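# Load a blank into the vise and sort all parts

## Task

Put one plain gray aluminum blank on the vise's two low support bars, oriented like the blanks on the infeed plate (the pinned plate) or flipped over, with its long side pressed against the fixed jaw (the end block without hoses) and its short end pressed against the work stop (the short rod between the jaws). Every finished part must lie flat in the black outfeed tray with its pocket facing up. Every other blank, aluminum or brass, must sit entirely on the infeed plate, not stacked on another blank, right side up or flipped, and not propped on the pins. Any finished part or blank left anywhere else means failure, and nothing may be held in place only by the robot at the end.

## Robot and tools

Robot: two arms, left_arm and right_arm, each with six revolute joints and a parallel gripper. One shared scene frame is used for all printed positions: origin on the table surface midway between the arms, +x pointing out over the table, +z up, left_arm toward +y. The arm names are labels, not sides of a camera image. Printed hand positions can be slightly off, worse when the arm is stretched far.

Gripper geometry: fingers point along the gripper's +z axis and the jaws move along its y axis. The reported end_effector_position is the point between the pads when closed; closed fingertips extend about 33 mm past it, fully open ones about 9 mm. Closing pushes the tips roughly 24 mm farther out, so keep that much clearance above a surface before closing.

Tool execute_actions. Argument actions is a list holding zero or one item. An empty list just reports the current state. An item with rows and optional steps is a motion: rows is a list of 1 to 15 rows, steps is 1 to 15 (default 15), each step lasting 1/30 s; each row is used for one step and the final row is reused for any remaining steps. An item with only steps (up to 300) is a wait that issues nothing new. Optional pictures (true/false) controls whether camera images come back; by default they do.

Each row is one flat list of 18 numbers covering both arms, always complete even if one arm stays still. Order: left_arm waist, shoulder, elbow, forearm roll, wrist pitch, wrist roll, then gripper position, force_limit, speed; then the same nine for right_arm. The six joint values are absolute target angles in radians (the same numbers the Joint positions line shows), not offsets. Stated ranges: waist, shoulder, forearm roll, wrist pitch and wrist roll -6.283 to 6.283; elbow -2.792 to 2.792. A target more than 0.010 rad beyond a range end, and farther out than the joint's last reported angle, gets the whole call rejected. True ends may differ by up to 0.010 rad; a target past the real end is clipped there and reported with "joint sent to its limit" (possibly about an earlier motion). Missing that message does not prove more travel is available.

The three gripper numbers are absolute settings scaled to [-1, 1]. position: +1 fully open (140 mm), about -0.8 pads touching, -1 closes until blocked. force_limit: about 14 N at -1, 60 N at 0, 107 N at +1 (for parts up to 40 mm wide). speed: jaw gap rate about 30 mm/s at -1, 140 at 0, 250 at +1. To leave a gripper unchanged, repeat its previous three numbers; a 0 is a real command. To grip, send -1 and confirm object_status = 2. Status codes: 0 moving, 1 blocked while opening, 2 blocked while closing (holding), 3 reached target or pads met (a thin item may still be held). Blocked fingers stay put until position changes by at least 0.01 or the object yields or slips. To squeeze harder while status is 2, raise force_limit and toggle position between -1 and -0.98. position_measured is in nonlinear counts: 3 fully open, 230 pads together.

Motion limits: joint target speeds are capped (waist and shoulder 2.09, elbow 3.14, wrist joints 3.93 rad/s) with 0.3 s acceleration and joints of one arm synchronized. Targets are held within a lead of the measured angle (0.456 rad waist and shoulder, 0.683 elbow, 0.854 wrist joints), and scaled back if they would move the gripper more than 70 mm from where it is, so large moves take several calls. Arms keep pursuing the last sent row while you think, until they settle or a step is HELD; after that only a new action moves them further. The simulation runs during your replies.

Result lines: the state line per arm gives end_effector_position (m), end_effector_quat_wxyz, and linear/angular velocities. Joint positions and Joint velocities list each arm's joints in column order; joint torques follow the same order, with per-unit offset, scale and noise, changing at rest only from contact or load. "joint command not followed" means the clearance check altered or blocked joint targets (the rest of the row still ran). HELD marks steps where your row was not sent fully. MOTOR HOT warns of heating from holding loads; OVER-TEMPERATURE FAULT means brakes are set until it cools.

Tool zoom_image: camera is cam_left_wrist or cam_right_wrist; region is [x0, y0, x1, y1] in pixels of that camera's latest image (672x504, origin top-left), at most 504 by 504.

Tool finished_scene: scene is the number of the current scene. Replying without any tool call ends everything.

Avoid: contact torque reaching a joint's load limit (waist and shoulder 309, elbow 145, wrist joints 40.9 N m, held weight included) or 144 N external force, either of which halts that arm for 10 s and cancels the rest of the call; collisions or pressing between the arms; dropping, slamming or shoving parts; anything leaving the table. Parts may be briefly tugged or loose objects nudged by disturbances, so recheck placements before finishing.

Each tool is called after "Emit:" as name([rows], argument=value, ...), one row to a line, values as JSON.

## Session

Emit:
execute_actions(actions=[])

Scene clock: 0.00 s of 6600.00 s.
left_arm: end_effector_position=(+0.8202, +0.4252, +0.2379) position_measured=3 object_status=3 end_effector_quat_wxyz=(+0.667, +0.573, -0.473, -0.055) end_effector_velocity=(-0.000, +0.000, +0.000) end_effector_angular_velocity=(+0.002, +0.001, -0.000) | right_arm: end_effector_position=(+0.3023, -0.3919, +0.3952) position_measured=3 object_status=3 end_effector_quat_wxyz=(-0.480, +0.463, +0.726, +0.168) end_effector_velocity=(-0.000, -0.000, +0.000) end_effector_angular_velocity=(-0.001, -0.001, -0.000)
Joint positions: left_arm=[ 0.146  0.98   1.006 -0.995  2.299  2.867] | right_arm=[-0.284 -0.11   2.072  0.585  2.086 -0.717]
Joint velocities: left_arm=[ 0.    -0.    -0.     0.001  0.    -0.002] | right_arm=[-0.    -0.001 -0.    -0.    -0.     0.   ]
Joint torques (N m, as the joint torque sensors report them, + toward a larger angle): no reading

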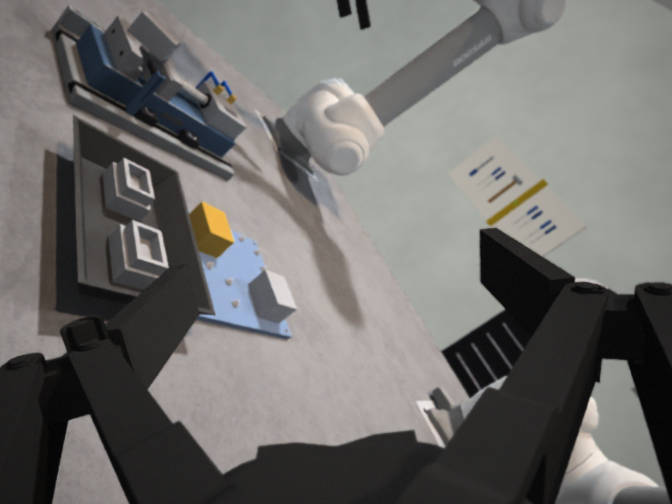

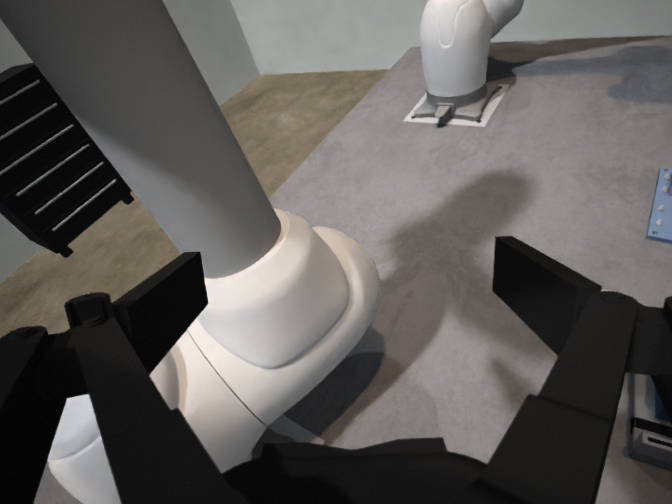

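Emit:
execute_actions([
  {"rows":[[-0.5576,0.3326,1.4280,0,1.3809,-0.5046,1,0.3,0,-0.284,-0.11,2.072,0.585,2.086,-0.717,1,0,0]],"steps":15},
], pictures=false)

Emit:
execute_actions([
  {"steps":30},
])

Scene clock: 9.07 s of 6600.00 s.
left_arm: end_effector_position=(+0.7443, +0.2503, +0.2108) position_measured=3 object_status=3 end_effector_quat_wxyz=(+0.295, +0.844, -0.397, -0.206) end_effector_velocity=(-0.176, -0.339, +0.089) end_effector_angular_velocity=(+1.798, -0.782, +0.425) | right_arm: end_effector_position=(+0.3022, -0.3918, +0.3951) position_measured=3 object_status=3 end_effector_quat_wxyz=(-0.480, +0.463, +0.726, +0.168) end_effector_velocity=(+0.000, -0.000, -0.000) end_effector_angular_velocity=(+0.000, +0.002, +0.000)
Joint positions: left_arm=[-0.169  0.669  1.232 -0.474  1.81   2.274] | right_arm=[-0.284 -0.11   2.072  0.585  2.086 -0.717]
Joint velocities: left_arm=[-0.84  -0.728  0.425  1.019 -0.926 -1.616] | right_arm=[-0.     0.001 -0.    -0.     0.001  0.   ]
Joint torques (N m, as the joint torque sensors report them, + toward a larger angle): left_arm=[  2.87 -88.78 -30.76   2.34   1.88  -0.15] | right_arm=[ -0.94 -27.83 -36.22   4.51   1.44   0.25]
Steps of this call (steps 1 to 90: nothing new was sent; then 5.57 s passed at rest; steps 91 to 105: all 15 steps of this action). Readings (joint positions | what the end effector reports):
91: left_arm=[0.146 0.980 1.006 -0.994 2.298 2.867] | right_arm=[-0.284 -0.110 2.072 0.585 2.086 -0.717] | left_arm position_measured=3 object_status=3 | right_arm position_measured=3 object_status=3
92: left_arm=[0.142 0.976 1.011 -0.986 2.290 2.858] | right_arm=[-0.284 -0.110 2.072 0.585 2.086 -0.717] | left_arm position_measured=3 object_status=3 | right_arm position_measured=3 object_status=3
94: left_arm=[0.111 0.944 1.040 -0.927 2.230 2.799] | right_arm=[-0.284 -0.110 2.072 0.585 2.086 -0.717] | left_arm position_measured=3 object_status=3 | right_arm position_measured=3 object_status=3
98: left_arm=[0.022 0.856 1.114 -0.761 2.070 2.633] | right_arm=[-0.284 -0.110 2.072 0.585 2.086 -0.717] | left_arm position_measured=3 object_status=3 | right_arm position_measured=3 object_status=3
105: the state above

Scene clock: 10.07 s of 6600.00 s.
left_arm: end_effector_position=(+0.6805, +0.1205, +0.3005) position_measured=3 object_status=3 end_effector_quat_wxyz=(+0.000, +0.741, +0.672, -0.000) end_effector_velocity=(-0.000, -0.001, -0.000) end_effector_angular_velocity=(-0.001, -0.001, +0.566) | right_arm: end_effector_position=(+0.3022, -0.3918, +0.3951) position_measured=3 object_status=3 end_effector_quat_wxyz=(-0.480, +0.463, +0.726, +0.168) end_effector_velocity=(-0.000, +0.000, +0.000) end_effector_angular_velocity=(-0.000, +0.001, +0.001)
Joint positions: left_arm=[-0.558  0.333  1.428 -0.     1.381 -0.489] | right_arm=[-0.284 -0.11   2.072  0.585  2.086 -0.717]
Joint velocities: left_arm=[-0.001  0.     0.    -0.    -0.001 -0.567] | right_arm=[ 0.001 -0.     0.    -0.     0.001  0.001]
Joint torques (N m, as the joint torque sensors report them, + toward a larger angle): left_arm=[  0.75 -70.37 -38.1    4.29   0.15   0.2 ] | right_arm=[ -1.25 -30.44 -36.54   4.23   1.67   0.15]
Steps of this call (steps 1 to 30: the robot went on to your last target). Readings (joint positions | what the end effector reports):
1: left_arm=[-0.197 0.645 1.247 -0.439 1.779 2.218] | right_arm=[-0.284 -0.110 2.072 0.585 2.086 -0.717] | left_arm position_measured=3 object_status=3 | right_arm position_measured=3 object_status=3
2: left_arm=[-0.225 0.621 1.261 -0.405 1.748 2.158] | right_arm=[-0.284 -0.110 2.072 0.585 2.086 -0.717] | left_arm position_measured=3 object_status=3 | right_arm position_measured=3 object_status=3
4: left_arm=[-0.280 0.573 1.288 -0.338 1.687 2.026] | right_arm=[-0.284 -0.110 2.072 0.585 2.086 -0.717] | left_arm position_measured=3 object_status=3 | right_arm position_measured=3 object_status=3
8: left_arm=[-0.383 0.484 1.340 -0.213 1.574 1.708] | right_arm=[-0.284 -0.110 2.072 0.585 2.086 -0.717] | left_arm position_measured=3 object_status=3 | right_arm position_measured=3 object_status=3
30: the state above

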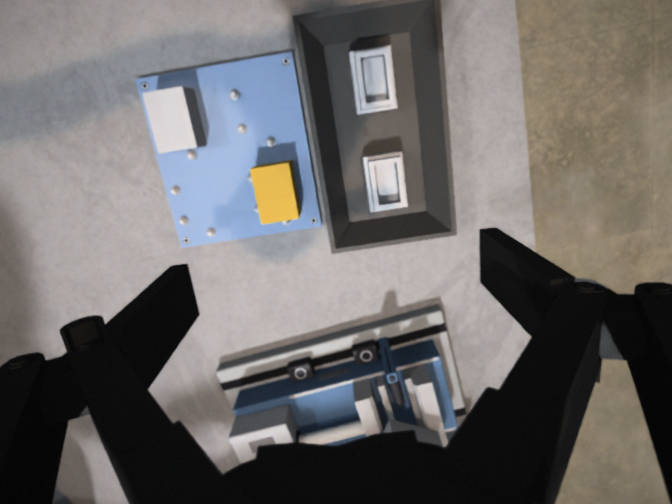

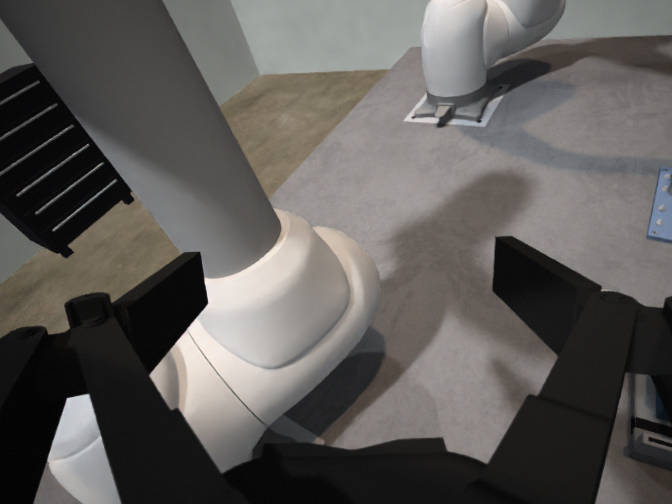

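Emit:
execute_actions(actions=[])

Emit:
zoom_image(camera="cam_left_wrist", region=[130, 0, 470, 260])

Scene clock: 12.03 s of 6600.00 s.
left_arm: end_effector_position=(+0.6805, +0.1205, +0.3005) position_measured=3 object_status=3 end_effector_quat_wxyz=(+0.000, +0.736, +0.677, +0.000) end_effector_velocity=(+0.000, -0.000, -0.001) end_effector_angular_velocity=(+0.001, -0.000, -0.000) | right_arm: end_effector_position=(+0.3022, -0.3918, +0.3951) position_measured=3 object_status=3 end_effector_quat_wxyz=(-0.480, +0.463, +0.726, +0.168) end_effector_velocity=(-0.001, -0.000, +0.001) end_effector_angular_velocity=(-0.001, -0.000, +0.000)
Joint positions: left_arm=[-0.558  0.333  1.428  0.     1.381 -0.505] | right_arm=[-0.284 -0.11   2.072  0.585  2.086 -0.717]
Joint velocities: left_arm=[-0.     0.001  0.     0.001 -0.001 -0.   ] | right_arm=[-0.    -0.002 -0.    -0.001  0.001  0.   ]
Joint torques (N m, as the joint torque sensors report them, + toward a larger angle): left_arm=[ -2.82 -72.92 -39.06   4.35   0.21   0.15] | right_arm=[  0.1  -32.89 -37.36   4.57   1.75   0.07]
Steps of this call (steps 1 to 30: the robot went on to your last target; steps 31 to 59: nothing new was sent). Readings (joint positions | what the end effector reports):
1: left_arm=[-0.558 0.333 1.428 -0.000 1.381 -0.501] | right_arm=[-0.284 -0.110 2.072 0.585 2.086 -0.717] | left_arm position_measured=3 object_status=3 | right_arm position_measured=3 object_status=3
2: left_arm=[-0.558 0.333 1.428 -0.000 1.381 -0.504] | right_arm=[-0.284 -0.110 2.072 0.585 2.086 -0.717] | left_arm position_measured=3 object_status=3 | right_arm position_measured=3 object_status=3
4: left_arm=[-0.558 0.333 1.428 -0.000 1.381 -0.504] | right_arm=[-0.284 -0.110 2.072 0.585 2.086 -0.717] | left_arm position_measured=3 object_status=3 | right_arm position_measured=3 object_status=3
8: left_arm=[-0.558 0.333 1.428 -0.000 1.381 -0.505] | right_arm=[-0.284 -0.110 2.072 0.585 2.086 -0.717] | left_arm position_measured=3 object_status=3 | right_arm position_measured=3 object_status=3
59: the state above
All arms were judged still, so your last target was given up. Only a new action makes them travel on or press farther. Fingers that are still opening or closing keep moving.

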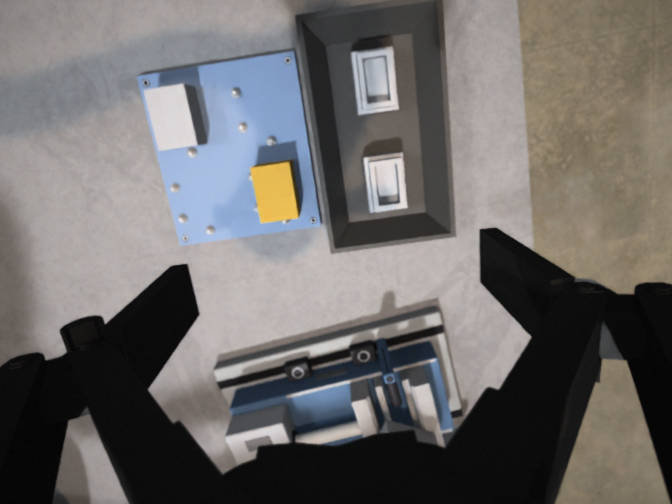

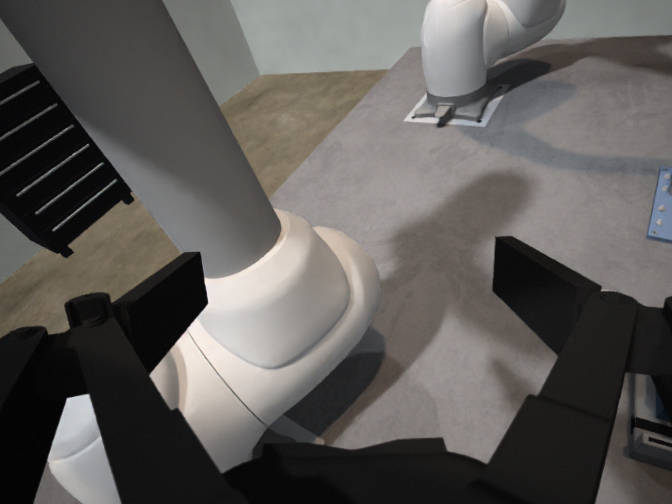

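Region (130, 0, 470, 260) of cam_left_wrist's 672x504 image, scaled by 1.482, with more detail than that image has; it fills the top 385 rows of this view, and the rest is white.

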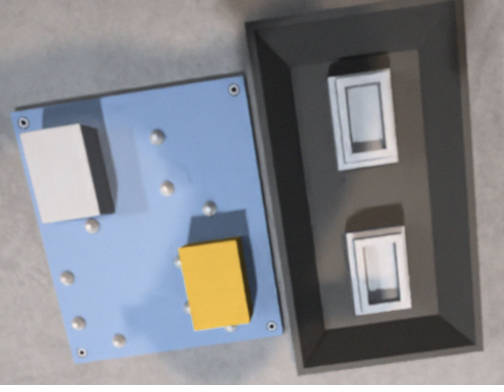

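Emit:
execute_actions([
  {"rows":[[-0.7690,0.6249,1.1297,0,1.387,-0.883,1,0.3,0,-0.284,-0.11,2.072,0.585,2.086,-0.717,1,0,0]],"steps":15},
], pictures=false)

Emit:
execute_actions([
  {"steps":12},
])

Scene clock: 16.80 s of 6600.00 s.
left_arm: end_effector_position=(+0.7007, -0.0829, +0.2362) position_measured=3 object_status=3 end_effector_quat_wxyz=(+0.000, +0.686, +0.727, +0.000) end_effector_velocity=(-0.028, -0.451, -0.176) end_effector_angular_velocity=(-0.000, -0.000, +0.302) | right_arm: end_effector_position=(+0.3022, -0.3918, +0.3951) position_measured=3 object_status=3 end_effector_quat_wxyz=(-0.480, +0.463, +0.726, +0.168) end_effector_velocity=(-0.000, +0.000, +0.000) end_effector_angular_velocity=(+0.000, +0.001, +0.000)
Joint positions: left_arm=[-0.736  0.579  1.176  0.     1.386 -0.824] | right_arm=[-0.284 -0.11   2.072  0.585  2.086 -0.717]
Joint velocities: left_arm=[-0.388  0.535 -0.545  0.     0.01  -0.69 ] | right_arm=[-0.    -0.     0.     0.     0.001  0.   ]
Joint torques (N m, as the joint torque sensors report them, + toward a larger angle): left_arm=[ -1.4  -95.19 -37.65   4.22   0.83   0.24] | right_arm=[  1.57 -30.48 -36.51   4.5    1.73   0.11]
Steps of this call (steps 1 to 90: nothing new was sent; then 1.27 s passed at rest; steps 91 to 105: all 15 steps of this action). Readings (joint positions | what the end effector reports):
91: left_arm=[-0.558 0.333 1.428 0.000 1.381 -0.505] | right_arm=[-0.284 -0.110 2.072 0.585 2.086 -0.717] | left_arm position_measured=3 object_status=3 | right_arm position_measured=3 object_status=3
92: left_arm=[-0.561 0.337 1.423 0.000 1.381 -0.511] | right_arm=[-0.284 -0.110 2.072 0.585 2.086 -0.717] | left_arm position_measured=3 object_status=3 | right_arm position_measured=3 object_status=3
94: left_arm=[-0.583 0.368 1.391 0.000 1.381 -0.552] | right_arm=[-0.284 -0.110 2.072 0.585 2.086 -0.717] | left_arm position_measured=3 object_status=3 | right_arm position_measured=3 object_status=3
98: left_arm=[-0.641 0.448 1.310 0.000 1.383 -0.655] | right_arm=[-0.284 -0.110 2.072 0.585 2.086 -0.717] | left_arm position_measured=3 object_status=3 | right_arm position_measured=3 object_status=3
105: the state above

Scene clock: 17.20 s of 6600.00 s.
left_arm: end_effector_position=(+0.6972, -0.1213, +0.2207) position_measured=3 object_status=3 end_effector_quat_wxyz=(+0.000, +0.677, +0.736, +0.000) end_effector_velocity=(+0.001, -0.000, +0.000) end_effector_angular_velocity=(-0.001, -0.002, -0.002) | right_arm: end_effector_position=(+0.3022, -0.3918, +0.3951) position_measured=3 object_status=3 end_effector_quat_wxyz=(-0.480, +0.463, +0.726, +0.168) end_effector_velocity=(+0.000, -0.000, -0.000) end_effector_angular_velocity=(+0.000, +0.000, -0.002)
Joint positions: left_arm=[-0.769  0.625  1.13   0.     1.387 -0.883] | right_arm=[-0.284 -0.11   2.072  0.585  2.086 -0.717]
Joint velocities: left_arm=[ 0.     0.    -0.001  0.001 -0.001  0.002] | right_arm=[-0.001  0.     0.     0.001 -0.001  0.   ]
Joint torques (N m, as the joint torque sensors report them, + toward a larger angle): left_arm=[ -0.46 -96.84 -39.65   4.33   0.15   0.17] | right_arm=[ -0.92 -30.04 -35.94   4.4    1.64   0.2 ]
Steps of this call (steps 1 to 12: the robot went on to your last target). Readings (joint positions | what the end effector reports):
1: left_arm=[-0.748 0.596 1.159 0.000 1.386 -0.846] | right_arm=[-0.284 -0.110 2.072 0.585 2.086 -0.717] | left_arm position_measured=3 object_status=3 | right_arm position_measured=3 object_status=3
2: left_arm=[-0.759 0.610 1.145 0.000 1.387 -0.864] | right_arm=[-0.284 -0.110 2.072 0.585 2.086 -0.717] | left_arm position_measured=3 object_status=3 | right_arm position_measured=3 object_status=3
4: left_arm=[-0.768 0.623 1.132 0.000 1.387 -0.880] | right_arm=[-0.284 -0.110 2.072 0.585 2.086 -0.717] | left_arm position_measured=3 object_status=3 | right_arm position_measured=3 object_status=3
8: left_arm=[-0.769 0.625 1.130 0.000 1.387 -0.883] | right_arm=[-0.284 -0.110 2.072 0.585 2.086 -0.717] | left_arm position_measured=3 object_status=3 | right_arm position_measured=3 object_status=3
12: the state above

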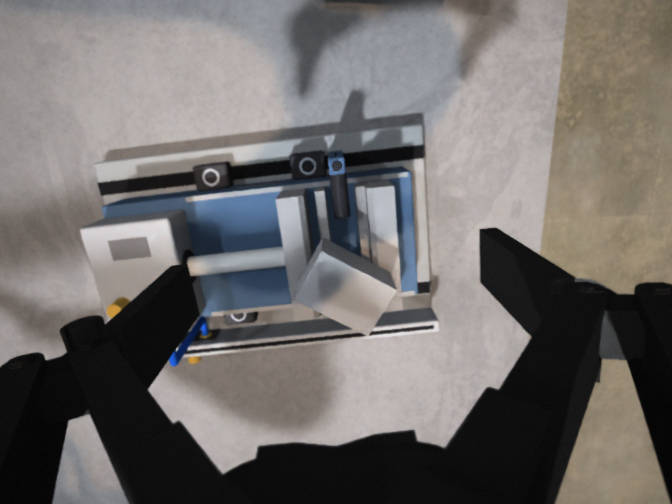

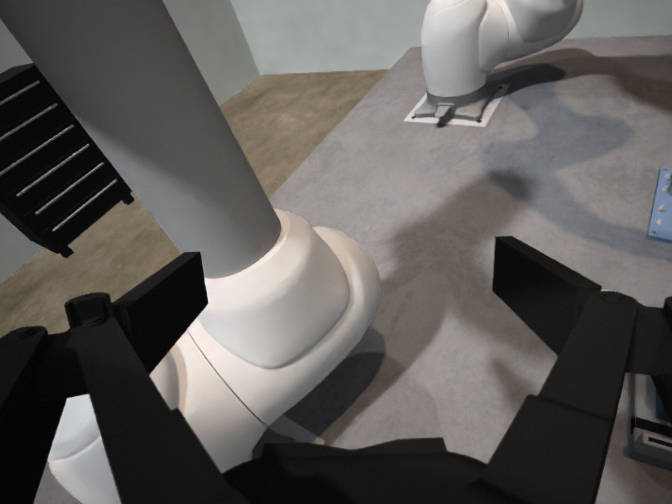

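Emit:
zoom_image(camera="cam_left_wrist", region=[260, 140, 450, 350])

Region (260, 140, 450, 350) of cam_left_wrist's 672x504 image, scaled by 2.400, with more detail than that image has; it fills the left 456 columns of this view, and the rest is white.

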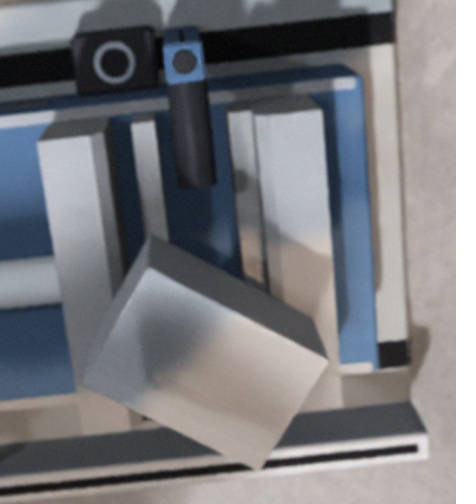

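Emit:
zoom_image(camera="cam_left_wrist", region=[285, 225, 415, 345])

Region (285, 225, 415, 345) of cam_left_wrist's 672x504 image, scaled by 3.877, with more detail than that image has; it fills the top 465 rows of this view, and the rest is white.

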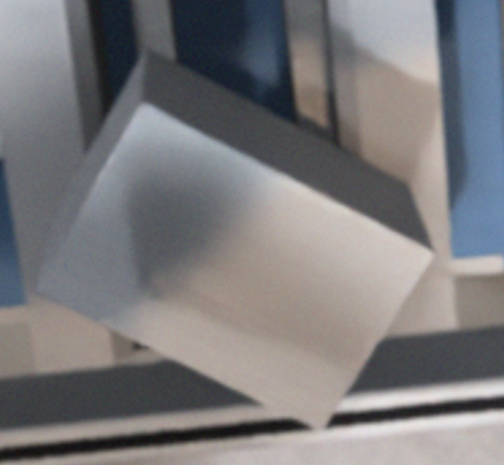

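Emit:
execute_actions([
  {"rows":[[-0.8006,0.6794,1.0383,0,1.4239,-1.857,0.0,0.3,0,-0.284,-0.11,2.072,0.585,2.086,-0.717,1,0,0]],"steps":15},
], pictures=false)

Emit:
execute_actions([
  {"steps":6},
])

Scene clock: 70.93 s of 6600.00 s.
left_arm: end_effector_position=(+0.6973, -0.1628, +0.2205) position_measured=106 object_status=0 end_effector_quat_wxyz=(-0.000, +0.289, +0.957, +0.000) end_effector_velocity=(-0.001, -0.038, -0.001) end_effector_angular_velocity=(+0.002, +0.000, +0.985) | right_arm: end_effector_position=(+0.3022, -0.3918, +0.3951) position_measured=3 object_status=3 end_effector_quat_wxyz=(-0.480, +0.463, +0.726, +0.168) end_effector_velocity=(-0.000, +0.000, +0.000) end_effector_angular_velocity=(-0.000, -0.002, +0.001)
Joint positions: left_arm=[-0.8    0.677  1.042 -0.     1.423 -1.814] | right_arm=[-0.284 -0.11   2.072  0.585  2.086 -0.717]
Joint velocities: left_arm=[-0.029  0.05  -0.083  0.001  0.034 -1.014] | right_arm=[ 0.001 -0.001 -0.    -0.    -0.    -0.001]
Joint torques (N m, as the joint torque sensors report them, + toward a larger angle): left_arm=[   0.96 -105.98  -39.91    4.5     0.65   -0.04] | right_arm=[ -0.88 -28.73 -36.82   4.73   1.75   0.31]
Steps of this call (steps 1 to 30: the robot went on to your last target; steps 31 to 90: nothing new was sent; then 50.23 s passed at rest; steps 91 to 105: all 15 steps of this action). Readings (joint positions | what the end effector reports):
91: left_arm=[-0.769 0.625 1.130 -0.000 1.387 -0.884] | right_arm=[-0.284 -0.110 2.072 0.585 2.086 -0.717] | left_arm position_measured=3 object_status=0 | right_arm position_measured=3 object_status=3
92: left_arm=[-0.769 0.625 1.129 -0.000 1.387 -0.892] | right_arm=[-0.284 -0.110 2.072 0.585 2.086 -0.717] | left_arm position_measured=7 object_status=0 | right_arm position_measured=3 object_status=3
94: left_arm=[-0.771 0.629 1.122 -0.000 1.390 -0.952] | right_arm=[-0.284 -0.110 2.072 0.585 2.086 -0.717] | left_arm position_measured=22 object_status=0 | right_arm position_measured=3 object_status=3
98: left_arm=[-0.782 0.648 1.092 -0.000 1.402 -1.244] | right_arm=[-0.284 -0.110 2.072 0.585 2.086 -0.717] | left_arm position_measured=53 object_status=0 | right_arm position_measured=3 object_status=3
105: the state above

Scene clock: 71.13 s of 6600.00 s.
left_arm: end_effector_position=(+0.6973, -0.1643, +0.2205) position_measured=129 object_status=0 end_effector_quat_wxyz=(+0.000, +0.269, +0.963, -0.000) end_effector_velocity=(+0.000, -0.000, +0.001) end_effector_angular_velocity=(-0.001, -0.000, +0.001) | right_arm: end_effector_position=(+0.3022, -0.3918, +0.3951) position_measured=3 object_status=3 end_effector_quat_wxyz=(-0.480, +0.463, +0.726, +0.168) end_effector_velocity=(-0.000, +0.000, +0.000) end_effector_angular_velocity=(+0.000, +0.001, +0.001)
Joint positions: left_arm=[-0.801  0.679  1.038 -0.     1.424 -1.857] | right_arm=[-0.284 -0.11   2.072  0.585  2.086 -0.717]
Joint velocities: left_arm=[ 0.    -0.    -0.001 -0.     0.    -0.001] | right_arm=[ 0.    -0.     0.    -0.     0.001  0.001]
Joint torques (N m, as the joint torque sensors report them, + toward a larger angle): left_arm=[  -1.17 -101.43  -39.      4.37    0.37    0.22] | right_arm=[ -0.25 -30.5  -36.58   4.39   1.59   0.21]
Steps of this call (steps 1 to 6: the robot went on to your last target). Readings (joint positions | what the end effector reports):
1: left_arm=[-0.800 0.679 1.039 -0.000 1.423 -1.841] | right_arm=[-0.284 -0.110 2.072 0.585 2.086 -0.717] | left_arm position_measured=113 object_status=0 | right_arm position_measured=3 object_status=3
2: left_arm=[-0.801 0.679 1.039 -0.000 1.424 -1.854] | right_arm=[-0.284 -0.110 2.072 0.585 2.086 -0.717] | left_arm position_measured=121 object_status=0 | right_arm position_measured=3 object_status=3
4: left_arm=[-0.801 0.679 1.038 -0.000 1.424 -1.857] | right_arm=[-0.284 -0.110 2.072 0.585 2.086 -0.717] | left_arm position_measured=129 object_status=0 | right_arm position_measured=3 object_status=3
6: the state above

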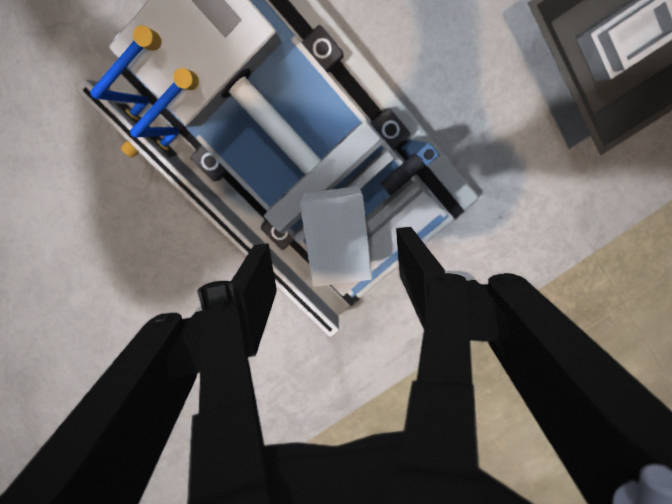

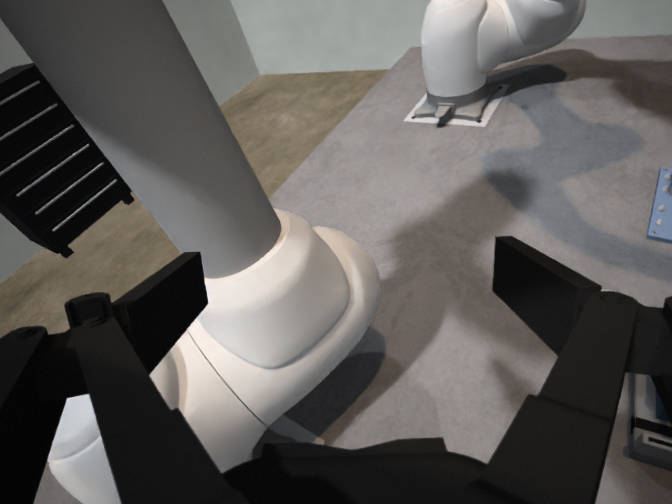

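Emit:
zoom_image(camera="cam_left_wrist", region=[250, 170, 430, 305])

Region (250, 170, 430, 305) of cam_left_wrist's 672x504 image, scaled by 2.800, with more detail than that image has; it fills the top 378 rows of this view, and the rest is white.

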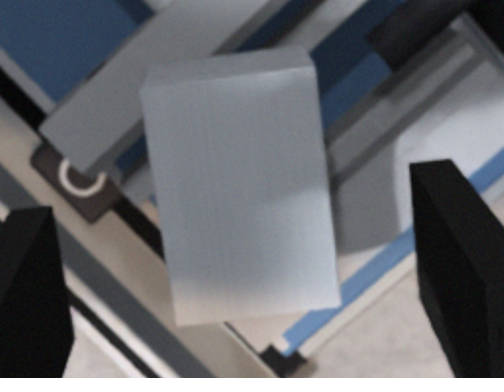

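Emit:
execute_actions([
  {"rows":[[-0.7997,0.6998,1.0853,0,1.3566,-1.8562,0.0,0.3,0,-0.284,-0.11,2.072,0.585,2.086,-0.717,1,0,0]],"steps":12},
])

Scene clock: 82.97 s of 6600.00 s.
left_arm: end_effector_position=(+0.6999, -0.1659, +0.1755) position_measured=129 object_status=3 end_effector_quat_wxyz=(+0.000, +0.268, +0.963, -0.000) end_effector_velocity=(+0.001, +0.000, -0.001) end_effector_angular_velocity=(+0.000, -0.000, -0.000) | right_arm: end_effector_position=(+0.3022, -0.3918, +0.3951) position_measured=3 object_status=3 end_effector_quat_wxyz=(-0.480, +0.463, +0.726, +0.168) end_effector_velocity=(+0.000, +0.000, -0.000) end_effector_angular_velocity=(-0.001, -0.000, +0.001)
Joint positions: left_arm=[-0.8    0.7    1.085 -0.     1.357 -1.856] | right_arm=[-0.284 -0.11   2.072  0.585  2.086 -0.717]
Joint velocities: left_arm=[ 0.001  0.001  0.     0.001 -0.001  0.001] | right_arm=[ 0.001  0.    -0.    -0.    -0.001  0.   ]
Joint torques (N m, as the joint torque sensors report them, + toward a larger angle): left_arm=[  -2.36 -102.86  -38.79    4.31    0.35    0.21] | right_arm=[  0.   -28.6  -36.28   4.36   1.74   0.41]
Steps of this call (steps 1 to 30: the robot went on to your last target; steps 31 to 90: nothing new was sent; then 8.43 s passed at rest; steps 91 to 102: all 12 steps of this action). Readings (joint positions | what the end effector reports):
91: left_arm=[-0.801 0.680 1.038 -0.000 1.424 -1.857] | right_arm=[-0.284 -0.110 2.072 0.585 2.086 -0.717] | left_arm position_measured=129 object_status=3 | right_arm position_measured=3 object_status=3
92: left_arm=[-0.801 0.682 1.043 0.000 1.415 -1.857] | right_arm=[-0.284 -0.110 2.072 0.585 2.086 -0.717] | left_arm position_measured=129 object_status=3 | right_arm position_measured=3 object_status=3
94: left_arm=[-0.800 0.695 1.073 -0.000 1.375 -1.857] | right_arm=[-0.284 -0.110 2.072 0.585 2.086 -0.717] | left_arm position_measured=129 object_status=3 | right_arm position_measured=3 object_status=3
98: left_arm=[-0.800 0.700 1.085 -0.000 1.357 -1.856] | right_arm=[-0.284 -0.110 2.072 0.585 2.086 -0.717] | left_arm position_measured=129 object_status=3 | right_arm position_measured=3 object_status=3
102: the state above

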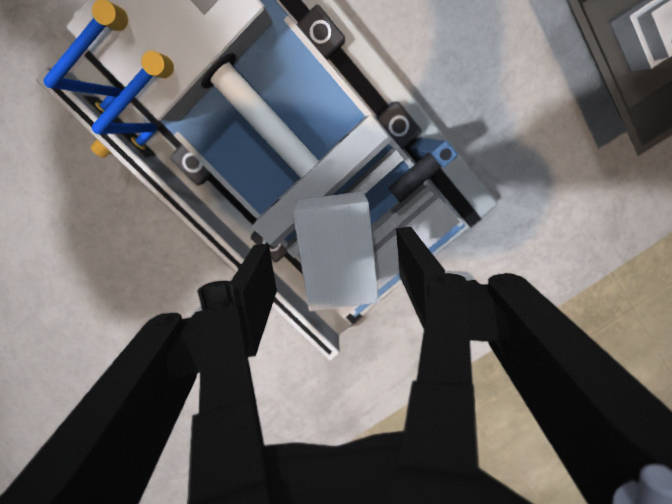

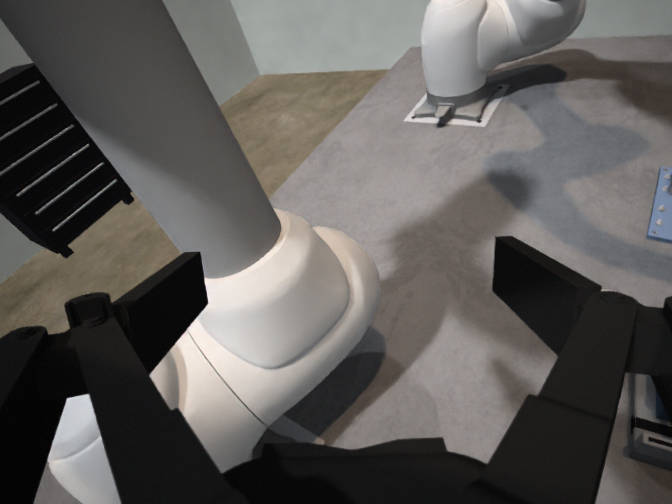

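Emit:
execute_actions([
  {"rows":[[-0.7997,0.7089,1.1098,0,1.3229,-1.8562,0.0,0.3,0,-0.284,-0.11,2.072,0.585,2.086,-0.717,1,0,0]],"steps":8},
], pictures=false)

Emit:
execute_actions([
  {"rows":[[-0.7997,0.7089,1.1098,0,1.3229,-1.8562,-1,0.3,-0.5,-0.284,-0.11,2.072,0.585,2.086,-0.717,1,0,0]],"steps":15},
])

Scene clock: 85.33 s of 6600.00 s.
left_arm: end_effector_position=(+0.7000, -0.1659, +0.1537) position_measured=129 object_status=3 end_effector_quat_wxyz=(+0.000, +0.268, +0.963, +0.000) end_effector_velocity=(+0.000, -0.000, -0.002) end_effector_angular_velocity=(-0.001, -0.002, -0.000) | right_arm: end_effector_position=(+0.3022, -0.3918, +0.3951) position_measured=3 object_status=3 end_effector_quat_wxyz=(-0.480, +0.463, +0.726, +0.168) end_effector_velocity=(+0.000, +0.000, +0.000) end_effector_angular_velocity=(+0.001, +0.001, +0.001)
Joint positions: left_arm=[-0.8    0.709  1.11   0.     1.323 -1.856] | right_arm=[-0.284 -0.11   2.072  0.585  2.086 -0.717]
Joint velocities: left_arm=[-0.     0.     0.004  0.001 -0.006 -0.   ] | right_arm=[ 0.002  0.001 -0.     0.001  0.001  0.   ]
Joint torques (N m, as the joint torque sensors report them, + toward a larger angle): left_arm=[  -1.6  -103.88  -39.95    4.52    0.39   -0.03] | right_arm=[ -1.32 -29.44 -36.49   4.36   1.65   0.17]
Steps of this call (steps 1 to 15: the robot went on to your last target; steps 16 to 63: nothing new was sent; steps 64 to 71: all 8 steps of this action). Readings (joint positions | what the end effector reports):
64: left_arm=[-0.800 0.700 1.086 0.000 1.356 -1.856] | right_arm=[-0.284 -0.110 2.072 0.585 2.086 -0.717] | left_arm position_measured=129 object_status=3 | right_arm position_measured=3 object_status=3
65: left_arm=[-0.800 0.702 1.091 0.000 1.348 -1.856] | right_arm=[-0.284 -0.110 2.072 0.585 2.086 -0.717] | left_arm position_measured=129 object_status=3 | right_arm position_measured=3 object_status=3
67: left_arm=[-0.800 0.708 1.107 0.000 1.328 -1.856] | right_arm=[-0.284 -0.110 2.072 0.585 2.086 -0.717] | left_arm position_measured=129 object_status=3 | right_arm position_measured=3 object_status=3
71: the state above

Scene clock: 85.83 s of 6600.00 s.
left_arm: end_effector_position=(+0.7000, -0.1659, +0.1535) position_measured=174 object_status=0 end_effector_quat_wxyz=(-0.000, +0.268, +0.963, -0.000) end_effector_velocity=(-0.000, +0.000, -0.000) end_effector_angular_velocity=(+0.000, +0.000, +0.000) | right_arm: end_effector_position=(+0.3022, -0.3918, +0.3951) position_measured=3 object_status=3 end_effector_quat_wxyz=(-0.480, +0.463, +0.726, +0.168) end_effector_velocity=(+0.000, -0.000, +0.000) end_effector_angular_velocity=(+0.002, +0.002, -0.000)
Joint positions: left_arm=[-0.8    0.709  1.11  -0.     1.323 -1.856] | right_arm=[-0.284 -0.11   2.072  0.585  2.086 -0.717]
Joint velocities: left_arm=[ 0.    -0.     0.001 -0.    -0.    -0.   ] | right_arm=[-0.001  0.001  0.     0.001  0.001 -0.   ]
Joint torques (N m, as the joint torque sensors report them, + toward a larger angle): left_arm=[ -0.73 -88.5  -31.16   4.57  -0.44   0.04] | right_arm=[ -2.45 -29.95 -36.39   4.3    1.86   0.01]
Steps of this call (steps 1 to 15: all 15 steps of this action). Readings (joint positions | what the end effector reports):
1: left_arm=[-0.800 0.709 1.110 0.000 1.323 -1.856] | right_arm=[-0.284 -0.110 2.072 0.585 2.086 -0.717] | left_arm position_measured=129 object_status=0 | right_arm position_measured=3 object_status=3
2: left_arm=[-0.800 0.709 1.110 0.000 1.323 -1.856] | right_arm=[-0.284 -0.110 2.072 0.585 2.086 -0.717] | left_arm position_measured=131 object_status=0 | right_arm position_measured=3 object_status=3
4: left_arm=[-0.800 0.709 1.110 0.000 1.323 -1.856] | right_arm=[-0.284 -0.110 2.072 0.585 2.086 -0.717] | left_arm position_measured=140 object_status=0 | right_arm position_measured=3 object_status=3
8: left_arm=[-0.800 0.709 1.110 0.000 1.323 -1.856] | right_arm=[-0.284 -0.110 2.072 0.585 2.086 -0.717] | left_arm position_measured=159 object_status=0 | right_arm position_measured=3 object_status=3
15: the state above

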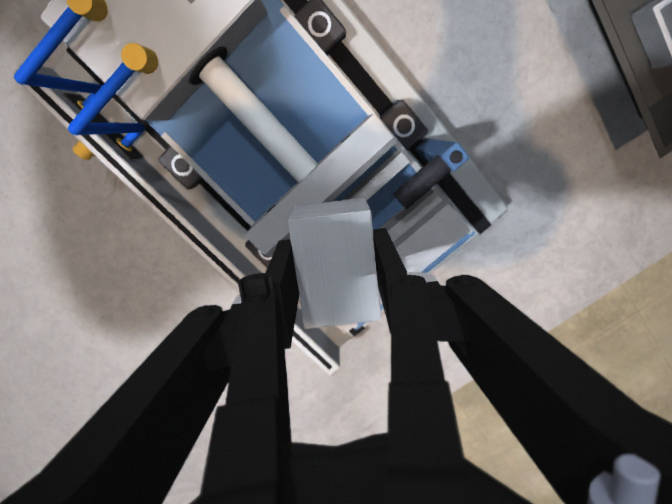

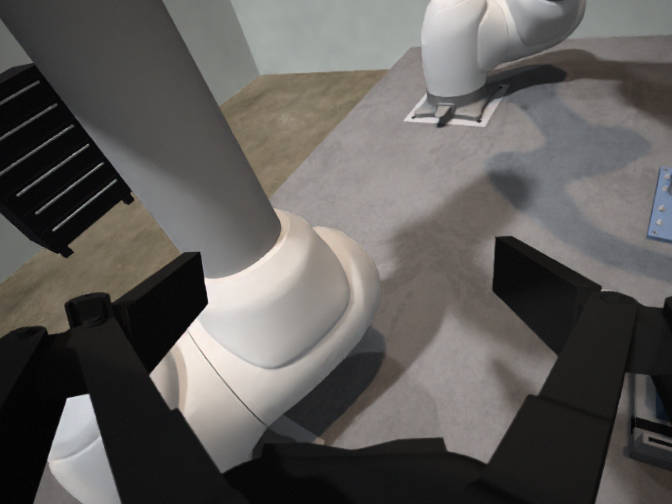

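Emit:
execute_actions([
  {"rows":[[-0.7997,0.7080,1.1075,0,1.3261,-1.8562,-1,0.3,-0.5,-0.284,-0.11,2.072,0.585,2.086,-0.717,1,0,0],[-0.7997,0.7080,1.1075,0,1.3261,-1.8562,-1,0.3,-0.5,-0.284,-0.11,2.072,0.585,2.086,-0.717,1,0,0],[-0.7997,0.7080,1.1075,0,1.3261,-1.8562,-1,0.3,-0.5,-0.284,-0.11,2.072,0.585,2.086,-0.717,1,0,0],[-0.7997,0.6908,1.0550,0,1.3958,-1.8562,-1,0.3,-0.5,-0.284,-0.11,2.072,0.585,2.086,-0.717,1,0,0]],"steps":15},
])

Scene clock: 93.63 s of 6600.00 s.
left_arm: end_effector_position=(+0.6999, -0.1659, +0.2003) position_measured=174 object_status=2 end_effector_quat_wxyz=(-0.000, +0.269, +0.963, +0.000) end_effector_velocity=(+0.001, -0.000, +0.001) end_effector_angular_velocity=(-0.002, -0.001, +0.000) | right_arm: end_effector_position=(+0.3022, -0.3918, +0.3951) position_measured=3 object_status=3 end_effector_quat_wxyz=(-0.480, +0.463, +0.726, +0.168) end_effector_velocity=(-0.000, +0.000, -0.000) end_effector_angular_velocity=(+0.001, +0.001, +0.001)
Joint positions: left_arm=[-0.8    0.691  1.055  0.     1.396 -1.856] | right_arm=[-0.284 -0.11   2.072  0.585  2.086 -0.717]
Joint velocities: left_arm=[ 0.    -0.    -0.001 -0.    -0.001  0.   ] | right_arm=[ 0.     0.001  0.     0.     0.    -0.   ]
Joint torques (N m, as the joint torque sensors report them, + toward a larger angle): left_arm=[  -1.86 -105.15  -40.2     4.09    0.16    0.16] | right_arm=[ -0.24 -29.91 -37.13   4.49   2.11   0.43]
Steps of this call (steps 1 to 15: the robot went on to your last target; steps 16 to 90: nothing new was sent; then 4.30 s passed at rest; steps 91 to 105: all 15 steps of this action). Readings (joint positions | what the end effector reports):
91: left_arm=[-0.800 0.709 1.110 -0.000 1.323 -1.856] | right_arm=[-0.284 -0.110 2.072 0.585 2.086 -0.717] | left_arm position_measured=174 object_status=2 | right_arm position_measured=3 object_status=3
92: left_arm=[-0.800 0.709 1.109 -0.000 1.324 -1.856] | right_arm=[-0.284 -0.110 2.072 0.585 2.086 -0.717] | left_arm position_measured=174 object_status=2 | right_arm position_measured=3 object_status=3
94: left_arm=[-0.800 0.709 1.108 -0.000 1.326 -1.856] | right_arm=[-0.284 -0.110 2.072 0.585 2.086 -0.717] | left_arm position_measured=174 object_status=2 | right_arm position_measured=3 object_status=3
98: left_arm=[-0.800 0.692 1.059 0.000 1.388 -1.856] | right_arm=[-0.284 -0.110 2.072 0.585 2.086 -0.717] | left_arm position_measured=174 object_status=2 | right_arm position_measured=3 object_status=3
105: the state above

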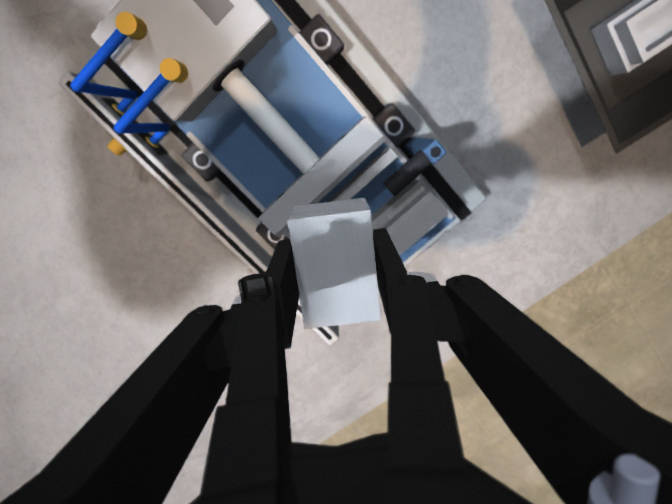

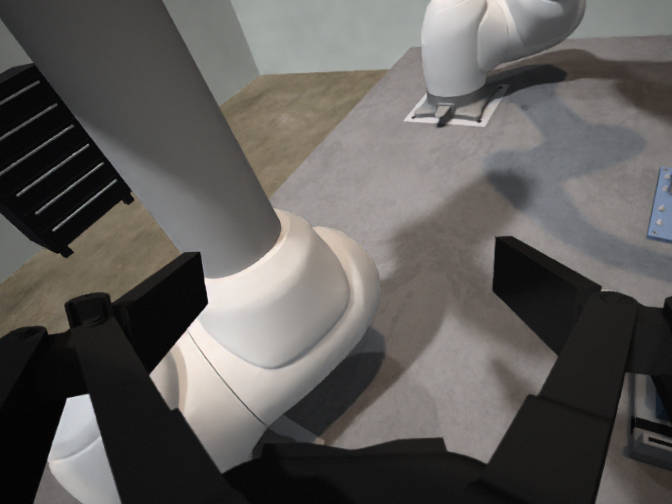

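Emit:
execute_actions([
  {"rows":[[-0.7917,0.6807,1.0907,0,1.3703,-0.8917,-1,0.3,-0.5,-0.284,-0.11,2.072,0.585,2.086,-0.717,1,0,0]],"steps":15},
], pictures=false)

Emit:
execute_actions([
  {"steps":6},
])

Scene clock: 103.83 s of 6600.00 s.
left_arm: end_effector_position=(+0.7002, -0.1554, +0.1908) position_measured=174 object_status=2 end_effector_quat_wxyz=(-0.000, +0.667, +0.745, +0.000) end_effector_velocity=(+0.000, +0.010, -0.009) end_effector_angular_velocity=(-0.001, -0.001, -0.972) | right_arm: end_effector_position=(+0.3022, -0.3918, +0.3951) position_measured=3 object_status=3 end_effector_quat_wxyz=(-0.480, +0.463, +0.726, +0.168) end_effector_velocity=(-0.000, +0.000, -0.000) end_effector_angular_velocity=(-0.001, -0.001, +0.000)
Joint positions: left_arm=[-0.792  0.681  1.089 -0.     1.371 -0.932] | right_arm=[-0.284 -0.11   2.072  0.585  2.086 -0.717]
Joint velocities: left_arm=[ 0.007 -0.01   0.032  0.    -0.024  0.979] | right_arm=[ 0.001 -0.001  0.    -0.    -0.001  0.001]
Joint torques (N m, as the joint torque sensors report them, + toward a larger angle): left_arm=[  -0.66 -105.75  -41.08    4.33    0.19   -0.18] | right_arm=[  0.04 -28.64 -36.23   4.41   1.61   0.29]
Steps of this call (steps 1 to 15: the robot went on to your last target; steps 16 to 90: nothing new was sent; then 6.70 s passed at rest; steps 91 to 105: all 15 steps of this action). Readings (joint positions | what the end effector reports):
91: left_arm=[-0.800 0.691 1.055 -0.000 1.396 -1.856] | right_arm=[-0.284 -0.110 2.072 0.585 2.086 -0.717] | left_arm position_measured=174 object_status=2 | right_arm position_measured=3 object_status=3
92: left_arm=[-0.800 0.691 1.055 -0.000 1.396 -1.847] | right_arm=[-0.284 -0.110 2.072 0.585 2.086 -0.717] | left_arm position_measured=174 object_status=2 | right_arm position_measured=3 object_status=3
94: left_arm=[-0.799 0.690 1.057 -0.000 1.394 -1.788] | right_arm=[-0.284 -0.110 2.072 0.585 2.086 -0.717] | left_arm position_measured=174 object_status=2 | right_arm position_measured=3 object_status=3
98: left_arm=[-0.796 0.687 1.070 -0.000 1.385 -1.495] | right_arm=[-0.284 -0.110 2.072 0.585 2.086 -0.717] | left_arm position_measured=174 object_status=2 | right_arm position_measured=3 object_status=3
105: the state above

Scene clock: 104.03 s of 6600.00 s.
left_arm: end_effector_position=(+0.7002, -0.1550, +0.1904) position_measured=174 object_status=2 end_effector_quat_wxyz=(-0.000, +0.682, +0.732, -0.000) end_effector_velocity=(-0.000, -0.001, -0.001) end_effector_angular_velocity=(-0.001, -0.000, -0.004) | right_arm: end_effector_position=(+0.3022, -0.3918, +0.3951) position_measured=3 object_status=3 end_effector_quat_wxyz=(-0.480, +0.463, +0.726, +0.168) end_effector_velocity=(-0.000, +0.000, +0.000) end_effector_angular_velocity=(+0.001, +0.001, +0.001)
Joint positions: left_arm=[-0.792  0.681  1.091 -0.     1.37  -0.892] | right_arm=[-0.284 -0.11   2.072  0.585  2.086 -0.717]
Joint velocities: left_arm=[-0.     0.001  0.    -0.    -0.002  0.003] | right_arm=[0.001 0.    0.    0.    0.001 0.   ]
Joint torques (N m, as the joint torque sensors report them, + toward a larger angle): left_arm=[   0.1  -104.35  -40.87    4.3    -0.04   -0.62] | right_arm=[ -0.18 -29.68 -36.97   4.55   1.79   0.23]
Steps of this call (steps 1 to 6: the robot went on to your last target). Readings (joint positions | what the end effector reports):
1: left_arm=[-0.792 0.681 1.090 -0.000 1.371 -0.906] | right_arm=[-0.284 -0.110 2.072 0.585 2.086 -0.717] | left_arm position_measured=174 object_status=2 | right_arm position_measured=3 object_status=3
2: left_arm=[-0.792 0.681 1.091 -0.000 1.370 -0.895] | right_arm=[-0.284 -0.110 2.072 0.585 2.086 -0.717] | left_arm position_measured=174 object_status=2 | right_arm position_measured=3 object_status=3
4: left_arm=[-0.792 0.681 1.091 -0.000 1.370 -0.892] | right_arm=[-0.284 -0.110 2.072 0.585 2.086 -0.717] | left_arm position_measured=174 object_status=2 | right_arm position_measured=3 object_status=3
6: the state above

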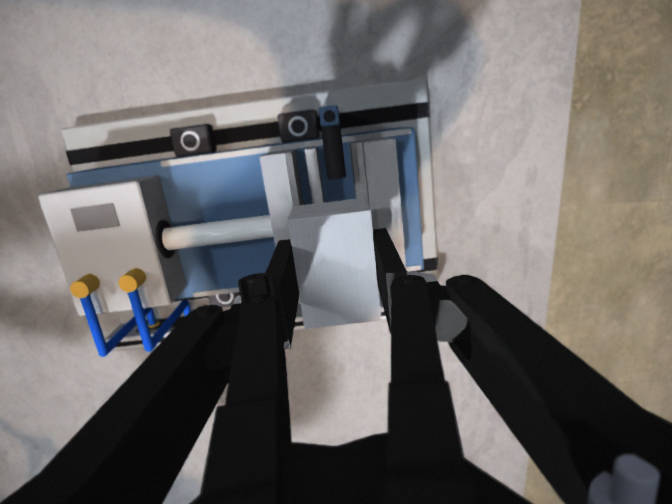

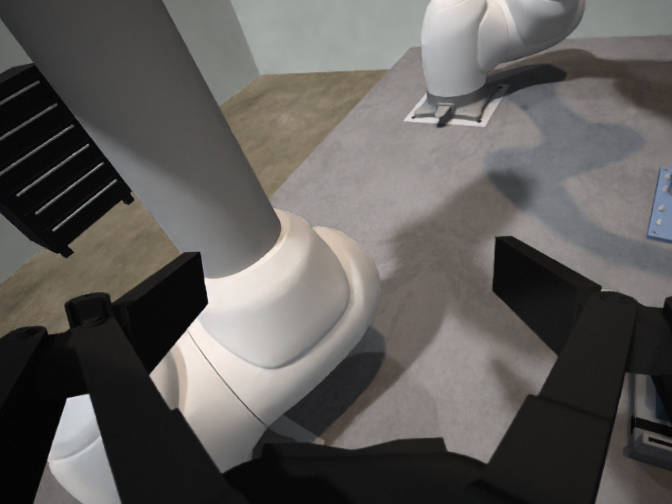

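Emit:
execute_actions([
  {"rows":[[-0.7917,0.6933,1.1267,0,1.3216,-0.8917,-1,0.3,-0.5,-0.284,-0.11,2.072,0.585,2.086,-0.717,1,0,0]],"steps":12},
])

Scene clock: 108.67 s of 6600.00 s.
left_arm: end_effector_position=(+0.7002, -0.1551, +0.1591) position_measured=174 object_status=2 end_effector_quat_wxyz=(+0.000, +0.682, +0.732, -0.000) end_effector_velocity=(-0.000, -0.000, -0.001) end_effector_angular_velocity=(-0.000, -0.000, +0.002) | right_arm: end_effector_position=(+0.3022, -0.3918, +0.3951) position_measured=3 object_status=3 end_effector_quat_wxyz=(-0.480, +0.463, +0.726, +0.168) end_effector_velocity=(+0.000, -0.000, +0.000) end_effector_angular_velocity=(-0.001, -0.001, -0.001)
Joint positions: left_arm=[-0.792  0.693  1.127 -0.     1.322 -0.892] | right_arm=[-0.284 -0.11   2.072  0.585  2.086 -0.717]
Joint velocities: left_arm=[-0.     0.001  0.001 -0.    -0.002 -0.002] | right_arm=[-0.001 -0.001 -0.    -0.001 -0.     0.   ]
Joint torques (N m, as the joint torque sensors report them, + toward a larger angle): left_arm=[   0.83 -104.42  -40.35    4.26    0.24    0.33] | right_arm=[  0.96 -27.99 -36.19   4.47   1.53   0.19]
Steps of this call (steps 1 to 30: the robot went on to your last target; steps 31 to 90: nothing new was sent; then 1.23 s passed at rest; steps 91 to 102: all 12 steps of this action). Readings (joint positions | what the end effector reports):
91: left_arm=[-0.792 0.681 1.091 -0.000 1.370 -0.892] | right_arm=[-0.284 -0.110 2.072 0.585 2.086 -0.717] | left_arm position_measured=174 object_status=2 | right_arm position_measured=3 object_status=3
92: left_arm=[-0.792 0.682 1.097 0.000 1.361 -0.892] | right_arm=[-0.284 -0.110 2.072 0.585 2.086 -0.717] | left_arm position_measured=174 object_status=2 | right_arm position_measured=3 object_status=3
94: left_arm=[-0.792 0.691 1.120 -0.000 1.332 -0.892] | right_arm=[-0.284 -0.110 2.072 0.585 2.086 -0.717] | left_arm position_measured=174 object_status=2 | right_arm position_measured=3 object_status=3
98: left_arm=[-0.792 0.693 1.126 -0.000 1.322 -0.892] | right_arm=[-0.284 -0.110 2.072 0.585 2.086 -0.717] | left_arm position_measured=174 object_status=2 | right_arm position_measured=3 object_status=3
102: the state above

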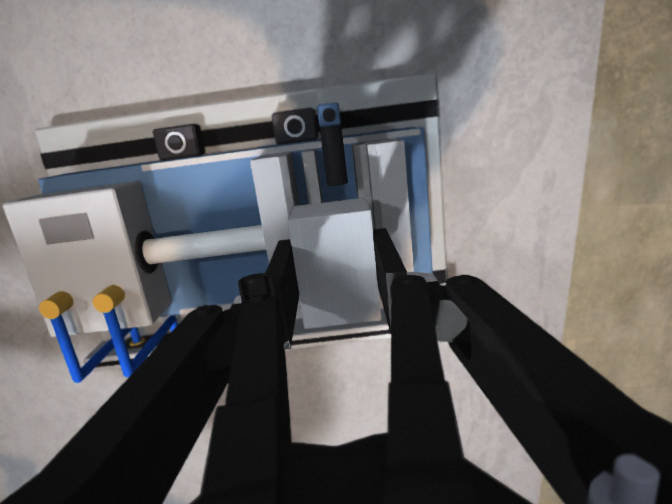

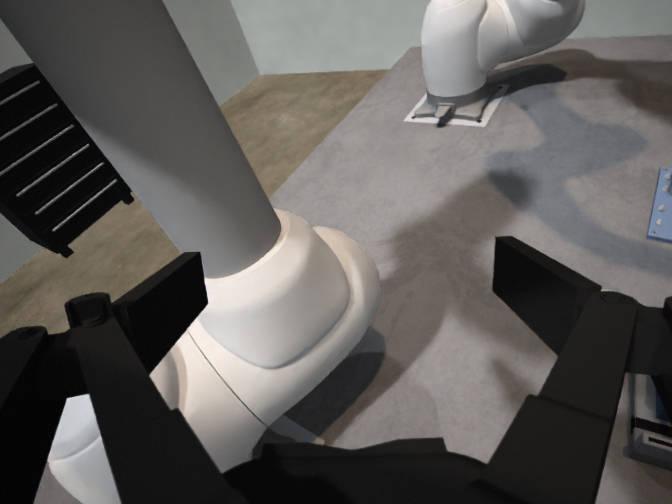

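Emit:
zoom_image(camera="cam_left_wrist", region=[250, 130, 430, 265])

Region (250, 130, 430, 265) of cam_left_wrist's 672x504 image, scaled by 2.800, with more detail than that image has; it fills the top 378 rows of this view, and the rest is white.

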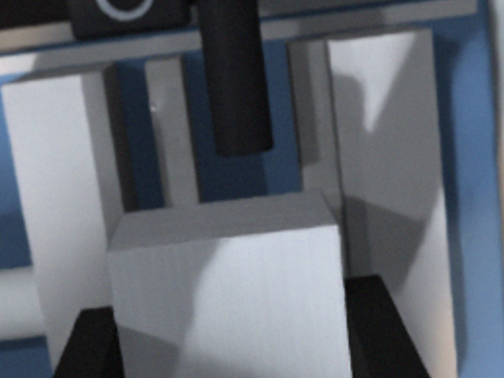

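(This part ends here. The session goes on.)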